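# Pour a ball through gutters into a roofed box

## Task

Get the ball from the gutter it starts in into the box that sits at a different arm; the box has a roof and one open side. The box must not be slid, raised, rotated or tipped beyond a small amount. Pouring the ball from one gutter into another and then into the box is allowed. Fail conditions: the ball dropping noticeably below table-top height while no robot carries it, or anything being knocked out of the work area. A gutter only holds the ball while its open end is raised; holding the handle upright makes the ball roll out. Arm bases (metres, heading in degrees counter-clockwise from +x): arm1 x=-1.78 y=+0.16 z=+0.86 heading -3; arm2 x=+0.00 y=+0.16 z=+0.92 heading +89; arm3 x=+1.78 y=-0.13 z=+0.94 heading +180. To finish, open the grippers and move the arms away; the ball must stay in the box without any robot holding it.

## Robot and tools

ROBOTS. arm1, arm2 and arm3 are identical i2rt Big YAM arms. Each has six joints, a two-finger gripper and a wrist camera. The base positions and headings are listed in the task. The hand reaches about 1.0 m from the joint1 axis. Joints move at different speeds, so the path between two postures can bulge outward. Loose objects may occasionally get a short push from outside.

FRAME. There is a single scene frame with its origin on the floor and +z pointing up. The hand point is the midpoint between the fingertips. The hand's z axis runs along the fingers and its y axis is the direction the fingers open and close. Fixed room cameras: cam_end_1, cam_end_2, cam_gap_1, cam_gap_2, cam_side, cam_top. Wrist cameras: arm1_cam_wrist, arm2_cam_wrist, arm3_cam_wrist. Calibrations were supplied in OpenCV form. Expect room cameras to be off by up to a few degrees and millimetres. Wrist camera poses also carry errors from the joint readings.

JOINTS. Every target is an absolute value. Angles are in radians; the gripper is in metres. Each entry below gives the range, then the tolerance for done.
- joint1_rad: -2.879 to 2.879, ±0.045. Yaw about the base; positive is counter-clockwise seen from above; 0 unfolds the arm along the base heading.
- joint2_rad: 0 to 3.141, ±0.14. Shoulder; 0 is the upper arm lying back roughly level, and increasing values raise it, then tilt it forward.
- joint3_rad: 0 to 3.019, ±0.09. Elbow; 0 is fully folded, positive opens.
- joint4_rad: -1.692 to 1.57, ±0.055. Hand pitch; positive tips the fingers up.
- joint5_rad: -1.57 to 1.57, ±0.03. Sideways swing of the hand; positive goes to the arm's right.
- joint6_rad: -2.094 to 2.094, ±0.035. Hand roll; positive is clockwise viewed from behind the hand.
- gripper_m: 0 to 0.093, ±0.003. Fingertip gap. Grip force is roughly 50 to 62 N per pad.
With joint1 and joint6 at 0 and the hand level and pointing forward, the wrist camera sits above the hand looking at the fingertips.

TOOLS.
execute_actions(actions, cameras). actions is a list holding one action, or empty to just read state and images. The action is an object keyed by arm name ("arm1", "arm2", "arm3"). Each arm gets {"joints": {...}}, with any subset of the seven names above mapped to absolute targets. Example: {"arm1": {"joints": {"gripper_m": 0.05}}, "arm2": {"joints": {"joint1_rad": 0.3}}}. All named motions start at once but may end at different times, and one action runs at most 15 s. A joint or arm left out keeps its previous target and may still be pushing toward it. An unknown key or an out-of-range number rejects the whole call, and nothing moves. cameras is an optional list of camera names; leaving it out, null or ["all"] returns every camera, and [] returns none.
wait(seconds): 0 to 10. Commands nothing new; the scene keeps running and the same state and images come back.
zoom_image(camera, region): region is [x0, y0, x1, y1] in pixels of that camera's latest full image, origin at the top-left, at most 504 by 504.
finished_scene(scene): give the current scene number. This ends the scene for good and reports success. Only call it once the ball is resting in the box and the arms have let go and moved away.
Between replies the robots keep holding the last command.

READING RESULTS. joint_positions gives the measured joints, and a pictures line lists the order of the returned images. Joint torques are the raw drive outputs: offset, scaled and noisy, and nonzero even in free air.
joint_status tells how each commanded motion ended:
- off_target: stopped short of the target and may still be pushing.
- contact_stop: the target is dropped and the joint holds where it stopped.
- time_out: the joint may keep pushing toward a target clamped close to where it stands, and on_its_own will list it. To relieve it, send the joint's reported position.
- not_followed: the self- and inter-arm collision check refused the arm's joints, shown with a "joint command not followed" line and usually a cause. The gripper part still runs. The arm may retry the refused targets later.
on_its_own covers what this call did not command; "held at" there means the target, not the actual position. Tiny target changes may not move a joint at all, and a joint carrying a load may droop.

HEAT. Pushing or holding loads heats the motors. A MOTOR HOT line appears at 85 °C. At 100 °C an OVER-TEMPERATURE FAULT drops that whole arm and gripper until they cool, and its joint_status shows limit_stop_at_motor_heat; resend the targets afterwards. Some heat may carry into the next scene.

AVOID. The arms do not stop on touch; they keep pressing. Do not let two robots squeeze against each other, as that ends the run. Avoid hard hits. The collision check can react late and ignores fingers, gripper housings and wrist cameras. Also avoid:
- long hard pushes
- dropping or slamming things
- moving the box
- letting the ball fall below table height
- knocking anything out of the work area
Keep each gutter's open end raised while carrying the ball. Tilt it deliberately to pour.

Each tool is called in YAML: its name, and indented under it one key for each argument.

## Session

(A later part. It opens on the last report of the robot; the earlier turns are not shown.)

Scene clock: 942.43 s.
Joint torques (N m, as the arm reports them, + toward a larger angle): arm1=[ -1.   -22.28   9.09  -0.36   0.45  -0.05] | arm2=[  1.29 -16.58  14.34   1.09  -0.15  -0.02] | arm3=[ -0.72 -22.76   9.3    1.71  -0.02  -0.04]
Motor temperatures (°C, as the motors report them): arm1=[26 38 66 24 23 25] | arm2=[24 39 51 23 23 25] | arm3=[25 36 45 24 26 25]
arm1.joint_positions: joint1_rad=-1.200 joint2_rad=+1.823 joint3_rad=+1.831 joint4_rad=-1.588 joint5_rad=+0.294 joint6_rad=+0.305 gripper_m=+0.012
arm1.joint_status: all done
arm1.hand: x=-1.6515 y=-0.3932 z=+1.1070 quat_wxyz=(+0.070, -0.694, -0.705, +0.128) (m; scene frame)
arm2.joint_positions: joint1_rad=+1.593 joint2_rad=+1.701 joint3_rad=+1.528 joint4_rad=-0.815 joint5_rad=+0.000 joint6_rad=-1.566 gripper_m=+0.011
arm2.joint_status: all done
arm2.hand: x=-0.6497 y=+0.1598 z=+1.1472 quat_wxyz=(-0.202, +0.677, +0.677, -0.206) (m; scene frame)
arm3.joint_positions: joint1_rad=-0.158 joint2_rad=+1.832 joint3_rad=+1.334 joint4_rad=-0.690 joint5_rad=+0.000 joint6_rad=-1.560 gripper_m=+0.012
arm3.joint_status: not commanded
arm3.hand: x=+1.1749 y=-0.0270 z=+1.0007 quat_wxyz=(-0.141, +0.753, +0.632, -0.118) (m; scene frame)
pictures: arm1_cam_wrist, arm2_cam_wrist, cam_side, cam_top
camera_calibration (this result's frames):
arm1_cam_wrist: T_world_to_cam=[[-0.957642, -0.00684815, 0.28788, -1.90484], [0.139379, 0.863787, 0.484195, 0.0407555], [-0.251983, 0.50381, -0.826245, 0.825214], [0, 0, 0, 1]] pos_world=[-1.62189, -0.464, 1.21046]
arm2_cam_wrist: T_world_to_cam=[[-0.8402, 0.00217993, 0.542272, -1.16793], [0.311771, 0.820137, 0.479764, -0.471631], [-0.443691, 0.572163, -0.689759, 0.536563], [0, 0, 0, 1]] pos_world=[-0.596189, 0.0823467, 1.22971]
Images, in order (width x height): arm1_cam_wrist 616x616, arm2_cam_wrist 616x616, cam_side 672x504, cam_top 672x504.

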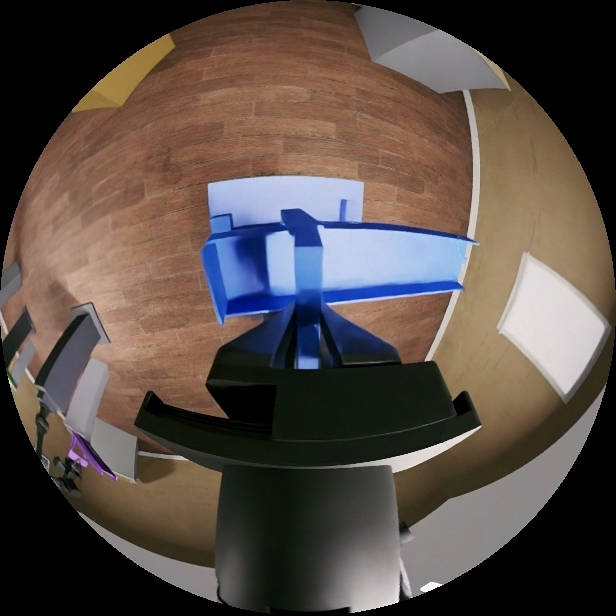

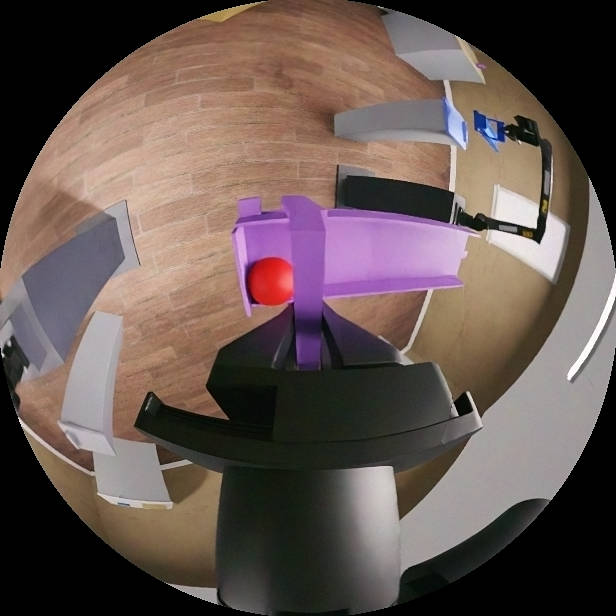

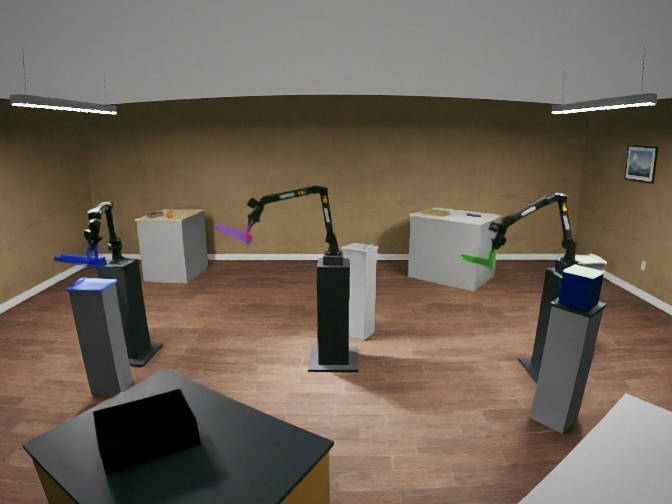

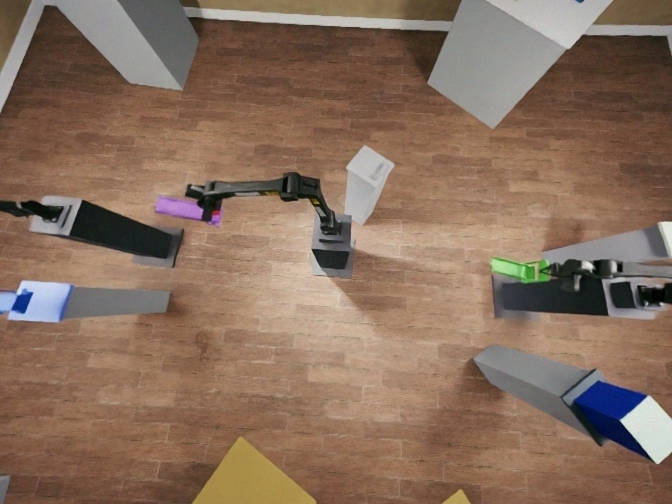

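execute_actions:
  actions:
    - {"arm1":{"joints":{"joint1_rad":-1.206,"joint2_rad":1.90,"joint3_rad":1.74,"joint4_rad":-1.42}},"arm2":{"joints":{"joint1_rad":0.0}}}
  cameras: ["cam_top","cam_side","arm1_cam_wrist","arm2_cam_wrist"]

Scene clock: 960.60 s.
Joint torques (N m, as the arm reports them, + toward a larger angle): arm1=[ -1.19 -23.86   8.1    0.4    0.43  -0.05] | arm2=[  1.78 -17.83  14.22   1.09  -0.2   -0.01] | arm3=[ -0.17 -22.17   9.19   1.48  -0.08  -0.05]
Motor temperatures (°C, as the motors report them): arm1=[26 38 59 24 23 25] | arm2=[24 39 50 23 23 25] | arm3=[25 36 45 24 26 25]
arm1.joint_positions: joint1_rad=-1.200 joint2_rad=+1.925 joint3_rad=+1.732 joint4_rad=-1.430 joint5_rad=+0.294 joint6_rad=+0.306 gripper_m=+0.012
arm1.joint_status: all done
arm1.hand: x=-1.6461 y=-0.4096 z=+1.0124 quat_wxyz=(+0.090, -0.692, -0.706, +0.118) (m; scene frame)
arm2.joint_positions: joint1_rad=-0.006 joint2_rad=+1.712 joint3_rad=+1.528 joint4_rad=-0.815 joint5_rad=+0.002 joint6_rad=-1.567 gripper_m=+0.011
arm2.joint_status: all done
arm2.hand: x=+0.0165 y=+0.8133 z=+1.1378 quat_wxyz=(-0.281, +0.960, -0.014, +0.003) (m; scene frame)
arm3.joint_positions: joint1_rad=-0.158 joint2_rad=+1.832 joint3_rad=+1.334 joint4_rad=-0.690 joint5_rad=+0.000 joint6_rad=-1.560 gripper_m=+0.012
arm3.joint_status: not commanded
arm3.hand: x=+1.1749 y=-0.0270 z=+1.0007 quat_wxyz=(-0.141, +0.753, +0.632, -0.118) (m; scene frame)
pictures: arm1_cam_wrist, arm2_cam_wrist, cam_side, cam_top
camera_calibration (this result's frames):
arm1_cam_wrist: T_world_to_cam=[[-0.953572, -0.0177946, 0.300638, -1.88326], [0.14759, 0.842552, 0.517999, 0.0705325], [-0.262521, 0.538321, -0.800808, 0.727744], [0, 0, 0, 1]] pos_world=[-1.61519, -0.484699, 1.11243]
arm2_cam_wrist: T_world_to_cam=[[0.0246524, 0.847787, 0.529764, -1.29229], [0.809279, -0.328035, 0.487299, -0.293812], [0.586907, 0.416714, -0.694183, 0.566161], [0, 0, 0, 1]] pos_world=[-0.0626496, 0.763276, 1.2208]
Images, in order (width x height): arm1_cam_wrist 616x616, arm2_cam_wrist 616x616, cam_side 672x504, cam_top 672x504.

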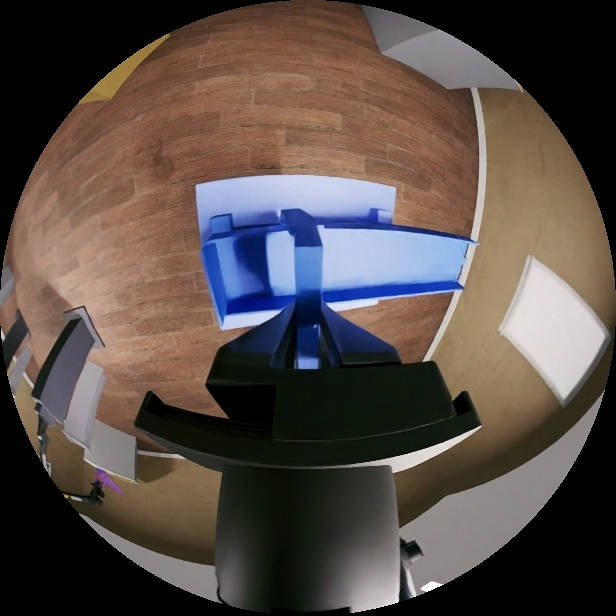

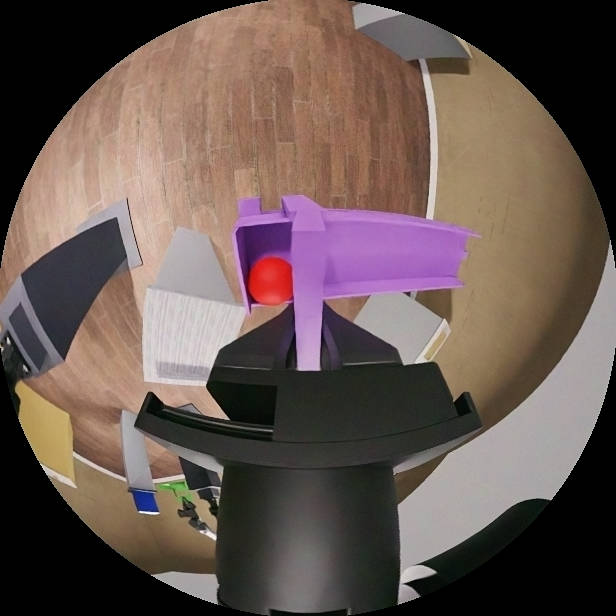

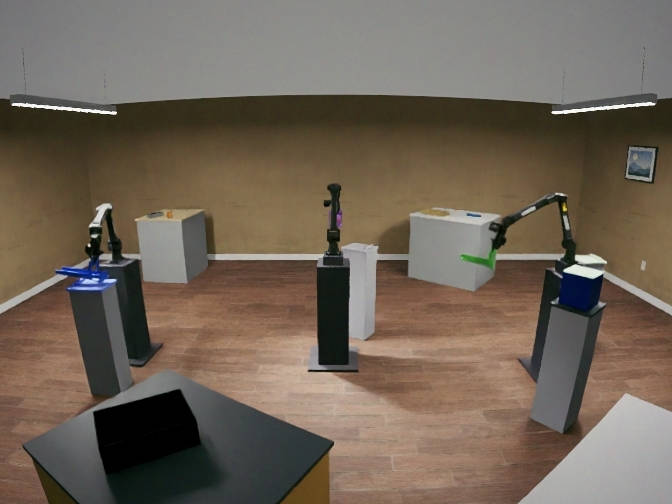

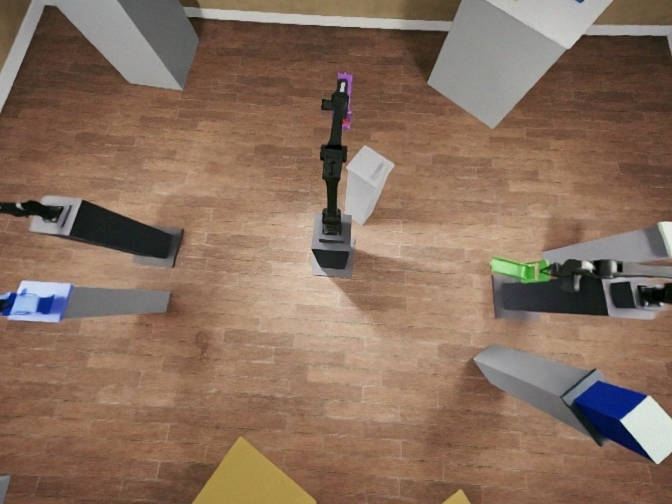

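execute_actions:
  actions:
    - {"arm1":{"joints":{"joint3_rad":1.67,"joint4_rad":-1.37}},"arm2":{"joints":{"joint1_rad":-1.715}}}
  cameras: ["cam_gap_2","cam_side","arm1_cam_wrist","arm2_cam_wrist"]

Scene clock: 971.73 s.
Joint torques (N m, as the arm reports them, + toward a larger angle): arm1=[ -1.13 -23.48   7.47   0.41   0.44  -0.04] | arm2=[  2.04 -17.75  14.23   1.08  -0.2   -0.01] | arm3=[  0.02 -22.39   9.02   1.35  -0.06  -0.01]
Motor temperatures (°C, as the motors report them): arm1=[26 38 57 24 23 25] | arm2=[24 39 50 23 23 25] | arm3=[25 36 46 24 26 25]
arm1.joint_positions: joint1_rad=-1.200 joint2_rad=+1.922 joint3_rad=+1.668 joint4_rad=-1.382 joint5_rad=+0.294 joint6_rad=+0.306 gripper_m=+0.012
arm1.joint_status: all done
arm1.hand: x=-1.6490 y=-0.4010 z=+0.9904 quat_wxyz=(+0.095, -0.691, -0.707, +0.116) (m; scene frame)
arm2.joint_positions: joint1_rad=-1.721 joint2_rad=+1.712 joint3_rad=+1.528 joint4_rad=-0.815 joint5_rad=+0.002 joint6_rad=-1.567 gripper_m=+0.011
arm2.joint_status: all done
arm2.hand: x=+0.6421 y=+0.0533 z=+1.1390 quat_wxyz=(-0.181, +0.618, -0.734, +0.216) (m; scene frame)
arm3.joint_positions: joint1_rad=-0.158 joint2_rad=+1.832 joint3_rad=+1.334 joint4_rad=-0.690 joint5_rad=+0.000 joint6_rad=-1.560 gripper_m=+0.012
arm3.joint_status: not commanded
arm3.hand: x=+1.1749 y=-0.0270 z=+1.0007 quat_wxyz=(-0.141, +0.753, +0.632, -0.118) (m; scene frame)
pictures: arm1_cam_wrist, arm2_cam_wrist, cam_gap_2, cam_side
camera_calibration (this result's frames):
arm1_cam_wrist: T_world_to_cam=[[-0.952416, -0.0212983, 0.304057, -1.88211], [0.14959, 0.836494, 0.527163, 0.066848], [-0.265569, 0.547562, -0.793504, 0.696205], [0, 0, 0, 1]] pos_world=[-1.61766, -0.477219, 1.08947]
arm2_cam_wrist: T_world_to_cam=[[0.835038, -0.143142, 0.531246, -1.13317], [-0.440699, -0.752075, 0.490068, -0.227895], [0.329388, -0.643345, -0.691094, 0.73485], [0, 0, 0, 1]] pos_world=[0.603757, 0.139164, 1.22153]
Images, in order (width x height): arm1_cam_wrist 616x616, arm2_cam_wrist 616x616, cam_gap_2 672x504, cam_side 672x504.

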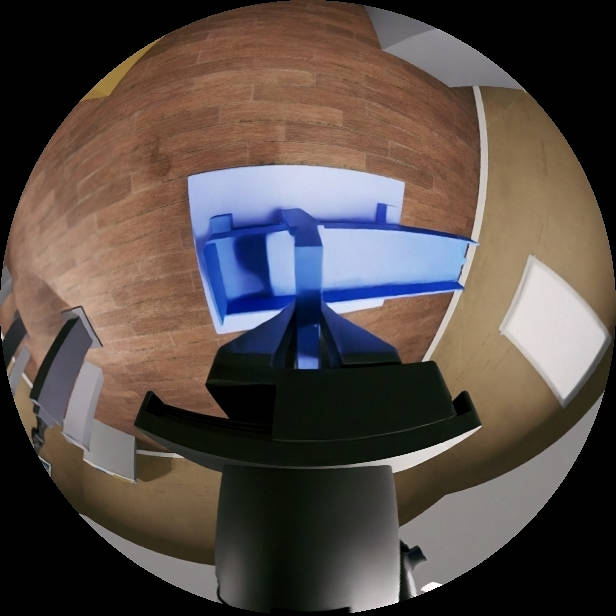

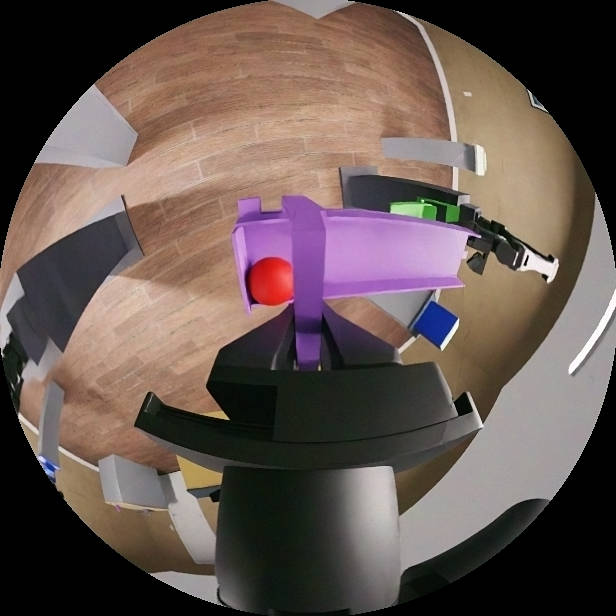

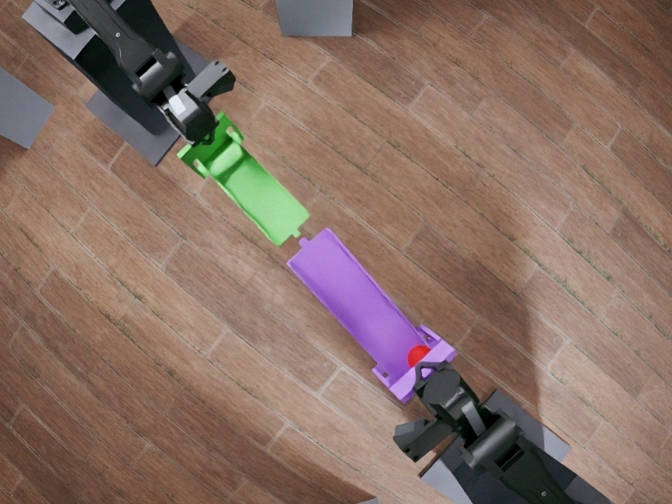

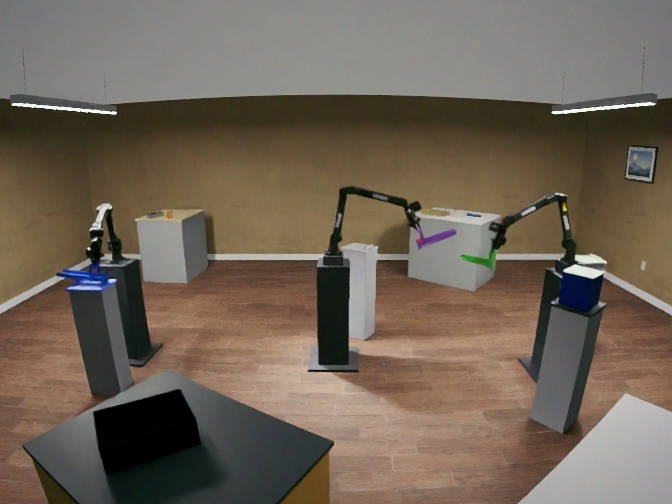

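execute_actions:
  actions:
    - {"arm1":{"joints":{"joint2_rad":1.94,"joint3_rad":1.645}},"arm2":{"joints":{"joint3_rad":2.19,"joint4_rad":-1.1}}}
  cameras: ["cam_side","arm1_cam_wrist"]

Scene clock: 1019.43 s.
Joint torques (N m, as the arm reports them, + toward a larger angle): arm1=[ -0.96 -19.86   6.93   0.3    0.38  -0.06] | arm2=[  1.96 -16.19  15.32   1.51  -0.18   0.01] | arm3=[ -0.33 -22.72   9.08   1.36  -0.08  -0.02]
Motor temperatures (°C, as the motors report them): arm1=[26 38 52 24 23 25] | arm2=[24 39 52 23 23 25] | arm3=[25 37 46 24 26 25]
arm1.joint_positions: joint1_rad=-1.201 joint2_rad=+1.928 joint3_rad=+1.651 joint4_rad=-1.380 joint5_rad=+0.295 joint6_rad=+0.307 gripper_m=+0.012
arm1.joint_status: all done
arm1.hand: x=-1.6514 y=-0.3959 z=+0.9810 quat_wxyz=(+0.105, -0.690, -0.707, +0.111) (m; scene frame)
arm2.joint_positions: joint1_rad=-1.721 joint2_rad=+1.701 joint3_rad=+2.145 joint4_rad=-1.094 joint5_rad=+0.002 joint6_rad=-1.567 gripper_m=+0.011
arm2.joint_status: all done
arm2.hand: x=+0.6701 y=+0.0493 z=+1.4318 quat_wxyz=(-0.286, +0.577, -0.685, +0.340) (m; scene frame)
arm3.joint_positions: joint1_rad=-0.158 joint2_rad=+1.832 joint3_rad=+1.334 joint4_rad=-0.690 joint5_rad=+0.000 joint6_rad=-1.560 gripper_m=+0.012
arm3.joint_status: not commanded
arm3.hand: x=+1.1749 y=-0.0270 z=+1.0007 quat_wxyz=(-0.141, +0.753, +0.632, -0.118) (m; scene frame)
pictures: arm1_cam_wrist, cam_side
camera_calibration (this result's frames):
arm1_cam_wrist: T_world_to_cam=[[-0.949914, -0.0261267, 0.311416, -1.88641], [0.155139, 0.825615, 0.542487, 0.0577683], [-0.271283, 0.563629, -0.78021, 0.669196], [0, 0, 0, 1]] pos_world=[-1.61935, -0.474158, 1.07823]
Images, in order (width x height): arm1_cam_wrist 616x616, cam_side 672x504.

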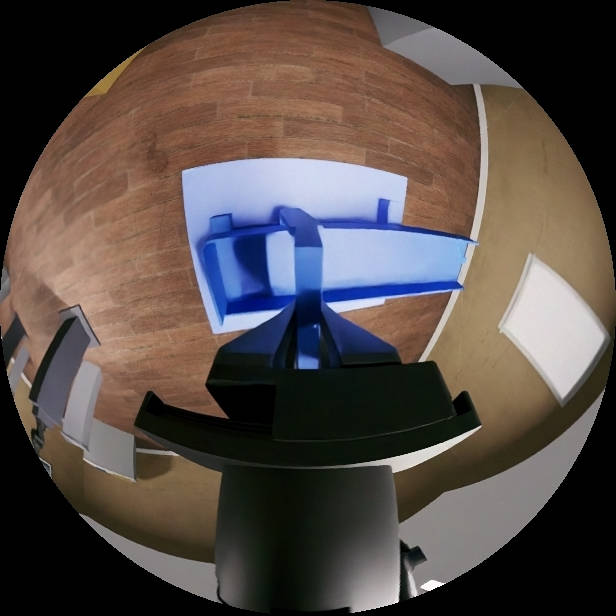

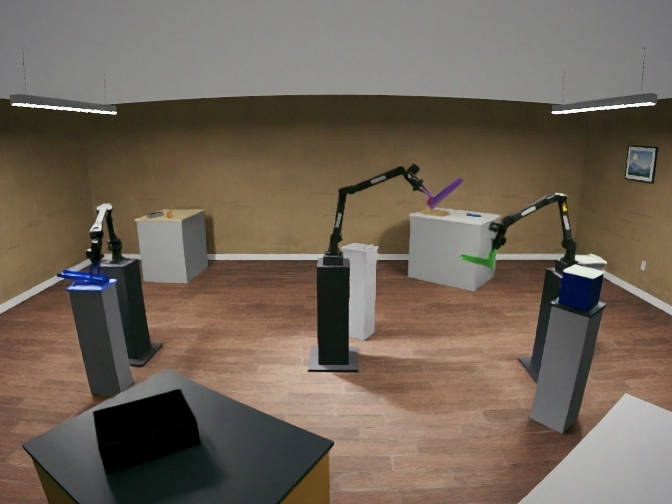

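execute_actions:
  actions:
    - {"arm1":{"joints":{"gripper_m":0.06}},"arm3":{"joints":{"joint2_rad":1.99,"joint3_rad":1.65,"joint4_rad":-0.79}}}
  cameras: ["cam_side","arm1_cam_wrist","cam_gap_2"]

Scene clock: 1025.63 s.
Joint torques (N m, as the arm reports them, + toward a larger angle): arm1=[ -1.15 -20.     6.96   0.27   0.27  -0.06] | arm2=[  2.   -16.61  15.34   1.47  -0.18   0.01] | arm3=[ -0.74 -24.47  11.96   0.74  -0.01  -0.05]
Motor temperatures (°C, as the motors report them): arm1=[26 38 52 24 23 25] | arm2=[24 39 52 23 23 25] | arm3=[25 37 46 24 26 25]
arm1.joint_positions: joint1_rad=-1.201 joint2_rad=+1.928 joint3_rad=+1.651 joint4_rad=-1.380 joint5_rad=+0.297 joint6_rad=+0.307 gripper_m=+0.060
arm1.joint_status: all done
arm1.hand: x=-1.6517 y=-0.3960 z=+0.9811 quat_wxyz=(+0.106, -0.690, -0.707, +0.112) (m; scene frame)
arm2.joint_positions: joint1_rad=-1.721 joint2_rad=+1.701 joint3_rad=+2.145 joint4_rad=-1.094 joint5_rad=+0.002 joint6_rad=-1.567 gripper_m=+0.011
arm2.joint_status: not commanded
arm2.hand: x=+0.6701 y=+0.0493 z=+1.4318 quat_wxyz=(-0.286, +0.577, -0.685, +0.340) (m; scene frame)
arm3.joint_positions: joint1_rad=-0.158 joint2_rad=+2.010 joint3_rad=+1.590 joint4_rad=-0.786 joint5_rad=+0.000 joint6_rad=-1.560 gripper_m=+0.012
arm3.joint_status: all done
arm3.hand: x=+1.1078 y=-0.0159 z=+0.9904 quat_wxyz=(-0.134, +0.754, +0.633, -0.112) (m; scene frame)
pictures: arm1_cam_wrist, cam_gap_2, cam_side
camera_calibration (this result's frames):
arm1_cam_wrist: T_world_to_cam=[[-0.949232, -0.0260923, 0.313492, -1.88768], [0.156149, 0.826032, 0.541561, 0.0606083], [-0.273085, 0.563019, -0.780022, 0.665859], [0, 0, 0, 1]] pos_world=[-1.61948, -0.47421, 1.07833]
Images, in order (width x height): arm1_cam_wrist 616x616, cam_gap_2 672x504, cam_side 672x504.

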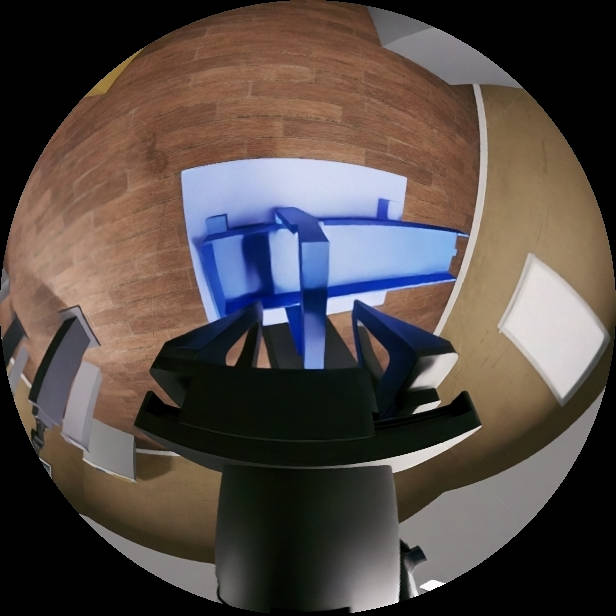

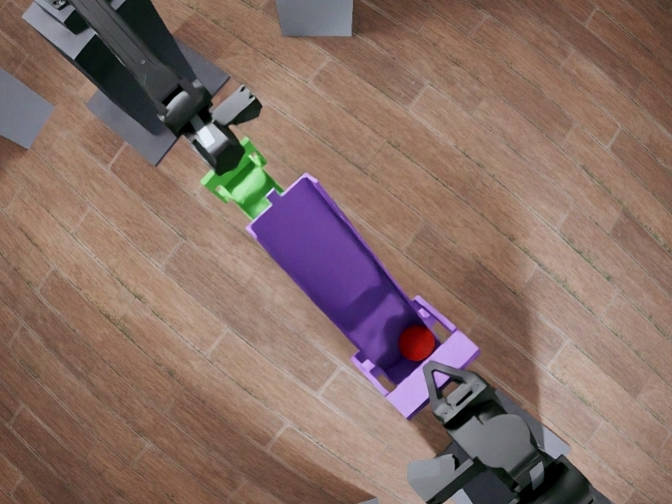

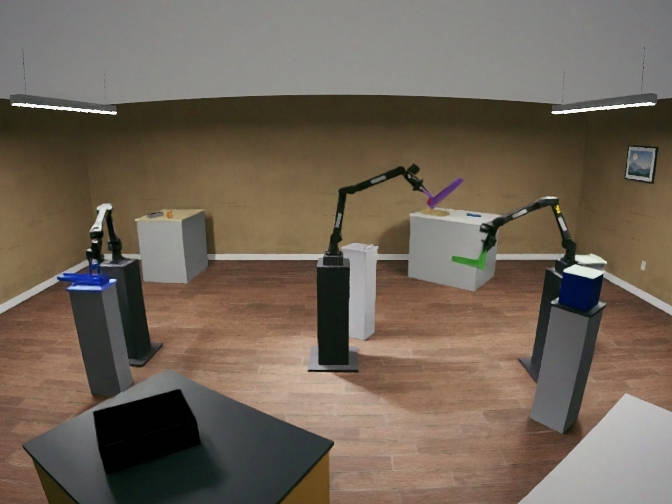

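execute_actions:
  actions:
    - {"arm1":{"joints":{"joint2_rad":1.65,"joint3_rad":1.651}},"arm2":{"joints":{"joint2_rad":2.04,"joint3_rad":2.21,"joint4_rad":-1.25}}}
  cameras: ["cam_side","arm2_cam_wrist","cam_gap_2","arm3_cam_wrist"]

zoom_image:
  camera: "cam_side"
  region: [400, 190, 520, 280]

Scene clock: 1036.77 s.
Joint torques (N m, as the arm reports them, + toward a larger angle): arm1=[ -1.17 -16.62   8.34   0.75   0.25  -0.06] | arm2=[  1.88 -24.23  15.07   0.85  -0.2   -0.02] | arm3=[ -0.71 -24.16  11.78   0.45  -0.04  -0.05]
Motor temperatures (°C, as the motors report them): arm1=[26 37 51 24 23 25] | arm2=[24 39 53 23 23 25] | arm3=[25 38 49 24 26 25]
arm1.joint_positions: joint1_rad=-1.201 joint2_rad=+1.644 joint3_rad=+1.647 joint4_rad=-1.380 joint5_rad=+0.297 joint6_rad=+0.307 gripper_m=+0.060
arm1.joint_status: all done
arm1.hand: x=-1.6578 y=-0.3775 z=+1.1321 quat_wxyz=(-0.018, -0.702, -0.690, +0.175) (m; scene frame)
arm2.joint_positions: joint1_rad=-1.721 joint2_rad=+2.061 joint3_rad=+2.167 joint4_rad=-1.246 joint5_rad=+0.002 joint6_rad=-1.567 gripper_m=+0.011
arm2.joint_status: all done
arm2.hand: x=+0.7323 y=+0.0381 z=+1.1688 quat_wxyz=(-0.136, +0.629, -0.747, +0.164) (m; scene frame)
arm3.joint_positions: joint1_rad=-0.158 joint2_rad=+2.010 joint3_rad=+1.590 joint4_rad=-0.786 joint5_rad=+0.000 joint6_rad=-1.560 gripper_m=+0.012
arm3.joint_status: not commanded
arm3.hand: x=+1.1078 y=-0.0159 z=+0.9904 quat_wxyz=(-0.134, +0.754, +0.633, -0.112) (m; scene frame)
pictures: arm2_cam_wrist, arm3_cam_wrist, cam_gap_2, cam_side
camera_calibration (this result's frames):
arm2_cam_wrist: T_world_to_cam=[[0.900822, -0.154596, 0.405734, -1.12752], [-0.369379, -0.764019, 0.528994, -0.311414], [0.228208, -0.626399, -0.745349, 0.852841], [0, 0, 0, 1]] pos_world=[0.706036, 0.121984, 1.25787]
arm3_cam_wrist: T_world_to_cam=[[-0.92369, 0.175809, 0.340425, 0.689373], [0.345621, 0.765808, 0.542296, -0.900225], [-0.165359, 0.618571, -0.768132, 1.07533], [0, 0, 0, 1]] pos_world=[1.12572, -0.0969688, 1.07951]
Images, in order (width x height): arm2_cam_wrist 616x616, arm3_cam_wrist 616x616, cam_gap_2 672x504, cam_side 672x504.

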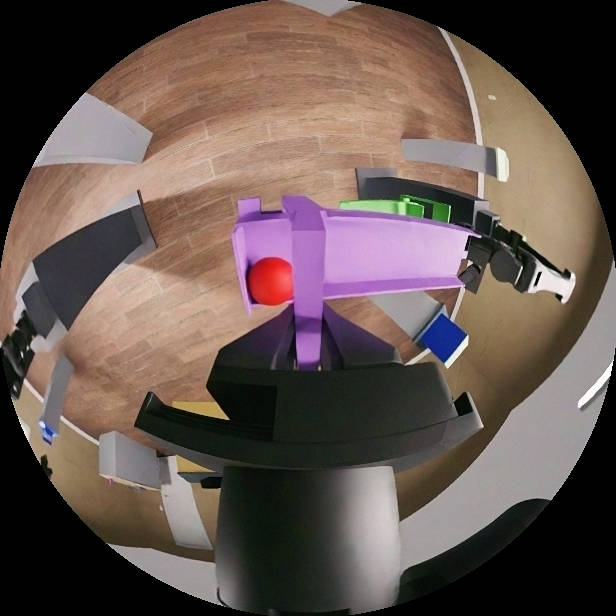

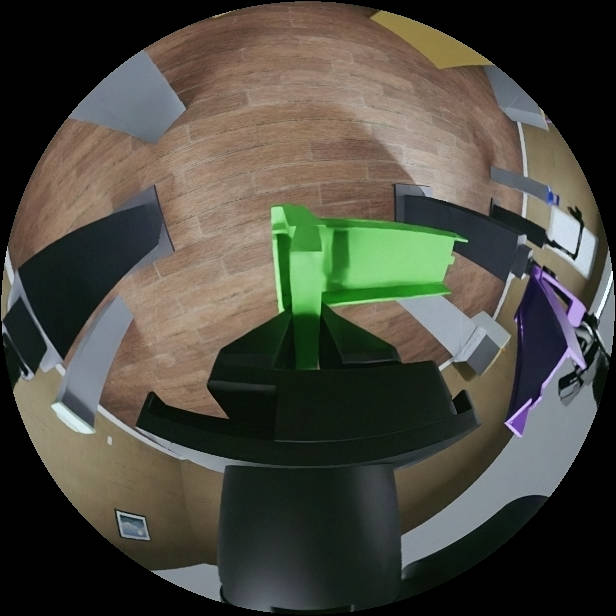

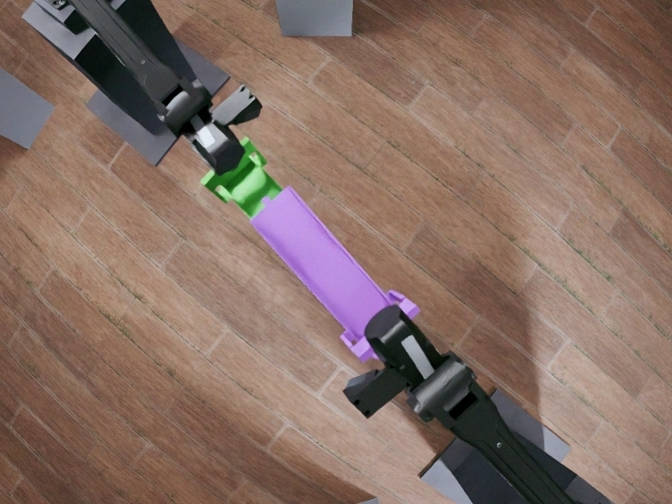

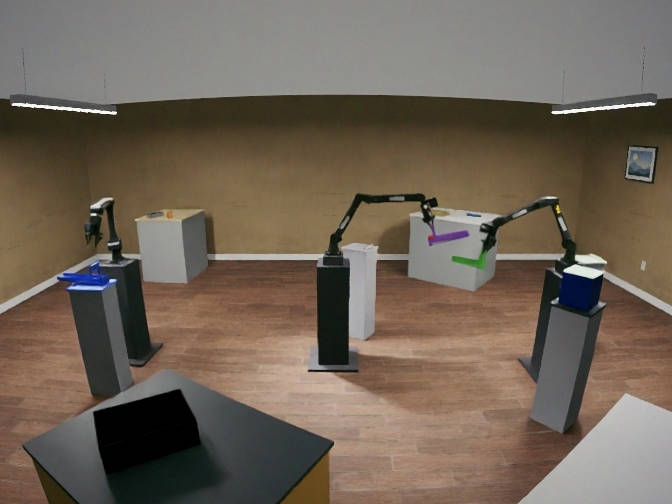

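Region (400, 190, 520, 280) of cam_side's 672x504 image, scaled by 4.200, with more detail than that image has; it fills the top 378 rows of this view, and the rest is white.

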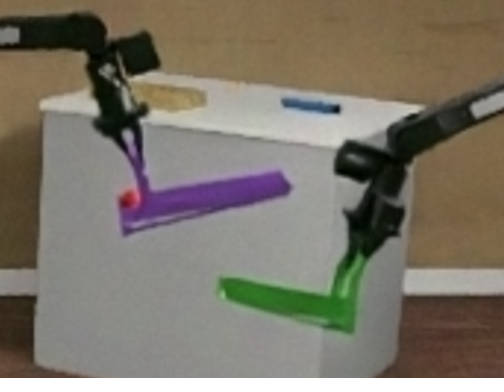

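execute_actions:
  actions:
    - {"arm2":{"joints":{"joint2_rad":2.07,"joint3_rad":2.21,"joint4_rad":-1.38}},"arm3":{"joints":{"joint4_rad":-0.725}},"arm1":{"joints":{"joint1_rad":-0.6,"joint2_rad":1.0,"joint3_rad":1.0,"joint4_rad":-1.0,"joint5_rad":0,"joint6_rad":0}}}
  cameras: ["cam_side","arm2_cam_wrist","cam_gap_2"]

zoom_image:
  camera: "cam_side"
  region: [400, 190, 520, 280]

Scene clock: 1050.60 s.
Joint torques (N m, as the arm reports them, + toward a larger angle): arm1=[-0.11 -5.02  7.99  1.77  0.11 -0.24] | arm2=[  1.95 -21.08  15.09   0.4   -0.21  -0.03] | arm3=[ -0.25 -24.26  11.93   1.58  -0.09  -0.01]
Motor temperatures (°C, as the motors report them): arm1=[26 36 52 24 23 25] | arm2=[24 41 53 23 23 25] | arm3=[25 39 51 24 26 25]
arm1.joint_positions: joint1_rad=-0.608 joint2_rad=+0.993 joint3_rad=+1.007 joint4_rad=-1.021 joint5_rad=-0.002 joint6_rad=+0.010 gripper_m=+0.060
arm1.joint_status: all done
arm1.hand: x=-1.4755 y=-0.0798 z=+1.1441 quat_wxyz=(-0.264, -0.315, -0.907, +0.088) (m; scene frame)
arm2.joint_positions: joint1_rad=-1.721 joint2_rad=+2.061 joint3_rad=+2.167 joint4_rad=-1.369 joint5_rad=+0.002 joint6_rad=-1.567 gripper_m=+0.011
arm2.joint_status: all done
arm2.hand: x=+0.7046 y=+0.0428 z=+1.1580 quat_wxyz=(-0.097, +0.637, -0.756, +0.118) (m; scene frame)
arm3.joint_positions: joint1_rad=-0.158 joint2_rad=+2.010 joint3_rad=+1.590 joint4_rad=-0.746 joint5_rad=+0.000 joint6_rad=-1.560 gripper_m=+0.012
arm3.joint_status: all done
arm3.hand: x=+1.0989 y=-0.0144 z=+0.9940 quat_wxyz=(-0.149, +0.751, +0.631, -0.125) (m; scene frame)
pictures: arm2_cam_wrist, cam_gap_2, cam_side
camera_calibration (this result's frames):
arm2_cam_wrist: T_world_to_cam=[[0.942889, -0.162013, 0.291055, -0.993992], [-0.304168, -0.774968, 0.553992, -0.386798], [0.135804, -0.610882, -0.779988, 0.958569], [0, 0, 0, 1]] pos_world=[0.689395, 0.124777, 1.25126]
Images, in order (width x height): arm2_cam_wrist 616x616, cam_gap_2 672x504, cam_side 672x504.

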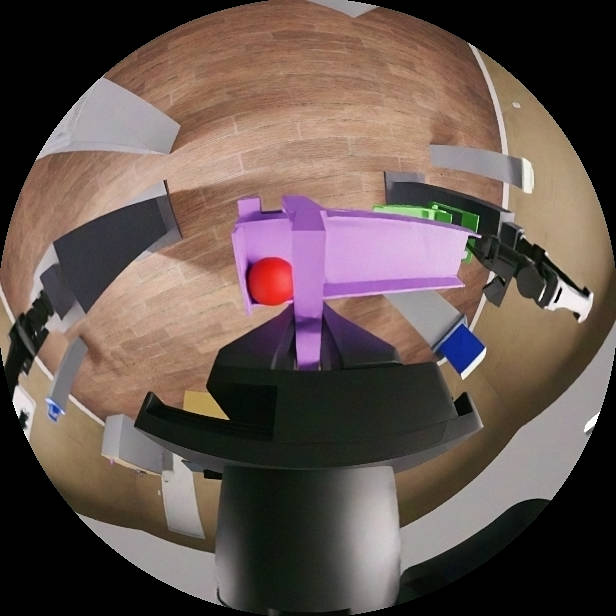

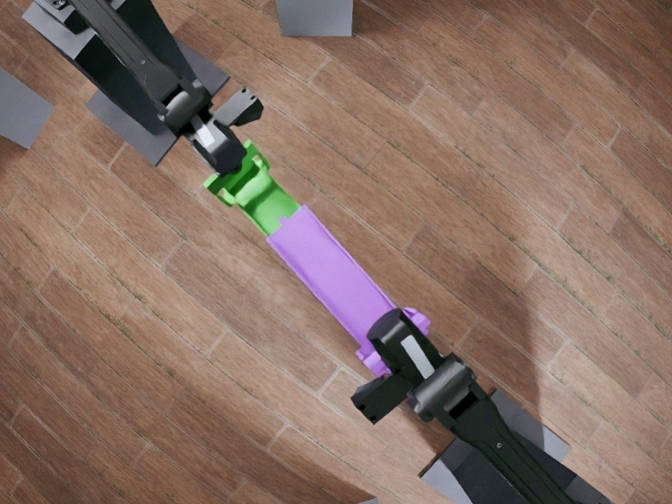

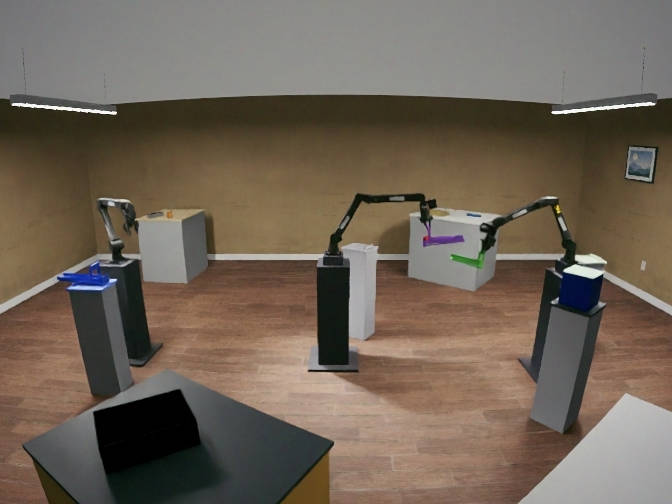

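Region (400, 190, 520, 280) of cam_side's 672x504 image, scaled by 4.200, with more detail than that image has; it fills the top 378 rows of this view, and the rest is white.

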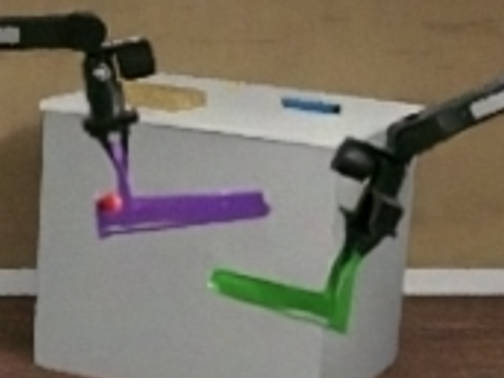

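execute_actions:
  actions:
    - {"arm2":{"joints":{"joint2_rad":2.095,"joint3_rad":2.22,"joint4_rad":-1.38}}}
  cameras: ["cam_side","arm2_cam_wrist"]

zoom_image:
  camera: "cam_side"
  region: [400, 190, 520, 280]

Scene clock: 1063.07 s.
Joint torques (N m, as the arm reports them, + toward a larger angle): arm1=[-0.07 -5.23  7.97  1.7   0.11 -0.21] | arm2=[  1.98 -22.07  15.84   0.28  -0.21  -0.03] | arm3=[ -0.86 -23.37  12.06   1.6   -0.06  -0.04]
Motor temperatures (°C, as the motors report them): arm1=[26 34 52 24 23 25] | arm2=[24 41 54 23 23 25] | arm3=[25 39 52 24 26 25]
arm1.joint_positions: joint1_rad=-0.608 joint2_rad=+0.993 joint3_rad=+1.007 joint4_rad=-1.021 joint5_rad=-0.002 joint6_rad=+0.009 gripper_m=+0.060
arm1.joint_status: not commanded
arm1.hand: x=-1.4755 y=-0.0798 z=+1.1441 quat_wxyz=(-0.264, -0.315, -0.908, +0.088) (m; scene frame)
arm2.joint_positions: joint1_rad=-1.721 joint2_rad=+2.089 joint3_rad=+2.167 joint4_rad=-1.369 joint5_rad=+0.002 joint6_rad=-1.567 gripper_m=+0.011
arm2.joint_status: all done
arm2.hand: x=+0.7073 y=+0.0423 z=+1.1384 quat_wxyz=(-0.088, +0.638, -0.757, +0.107) (m; scene frame)
arm3.joint_positions: joint1_rad=-0.158 joint2_rad=+2.010 joint3_rad=+1.590 joint4_rad=-0.746 joint5_rad=+0.000 joint6_rad=-1.560 gripper_m=+0.012
arm3.joint_status: not commanded
arm3.hand: x=+1.0989 y=-0.0144 z=+0.9940 quat_wxyz=(-0.149, +0.751, +0.631, -0.125) (m; scene frame)
pictures: arm2_cam_wrist, cam_side
camera_calibration (this result's frames):
arm2_cam_wrist: T_world_to_cam=[[0.950601, -0.16339, 0.263935, -0.965451], [-0.288742, -0.777561, 0.558593, -0.391556], [0.113958, -0.607208, -0.786328, 0.965123], [0, 0, 0, 1]] pos_world=[0.694717, 0.123827, 1.23244]
Images, in order (width x height): arm2_cam_wrist 616x616, cam_side 672x504.

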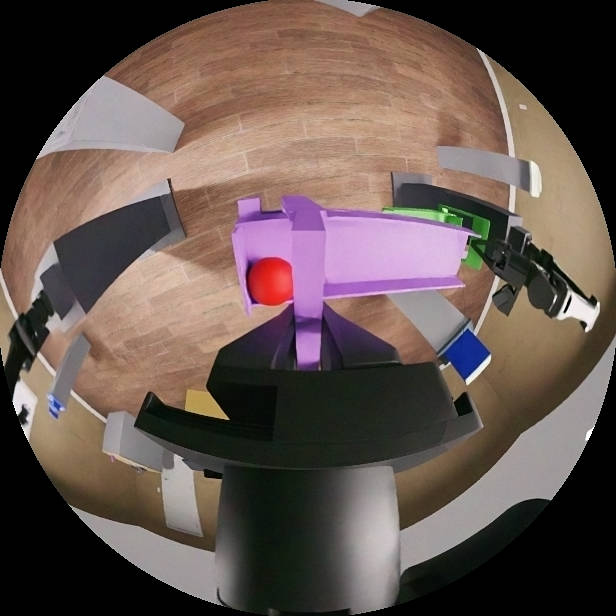

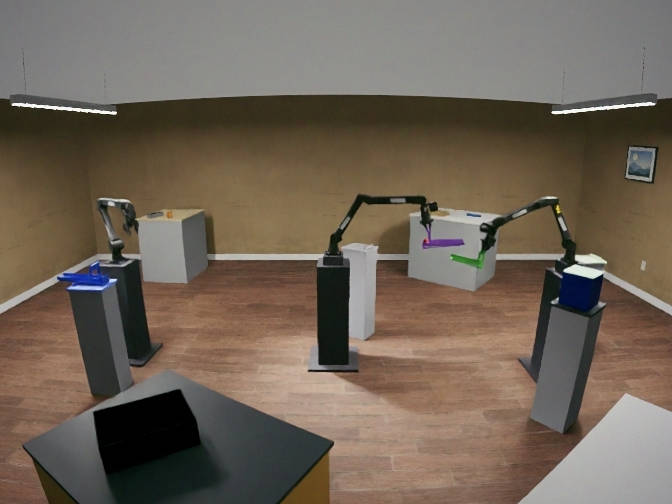

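Region (400, 190, 520, 280) of cam_side's 672x504 image, scaled by 4.200, with more detail than that image has; it fills the top 378 rows of this view, and the rest is white.

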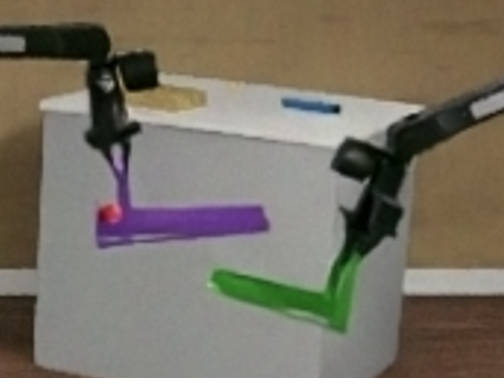

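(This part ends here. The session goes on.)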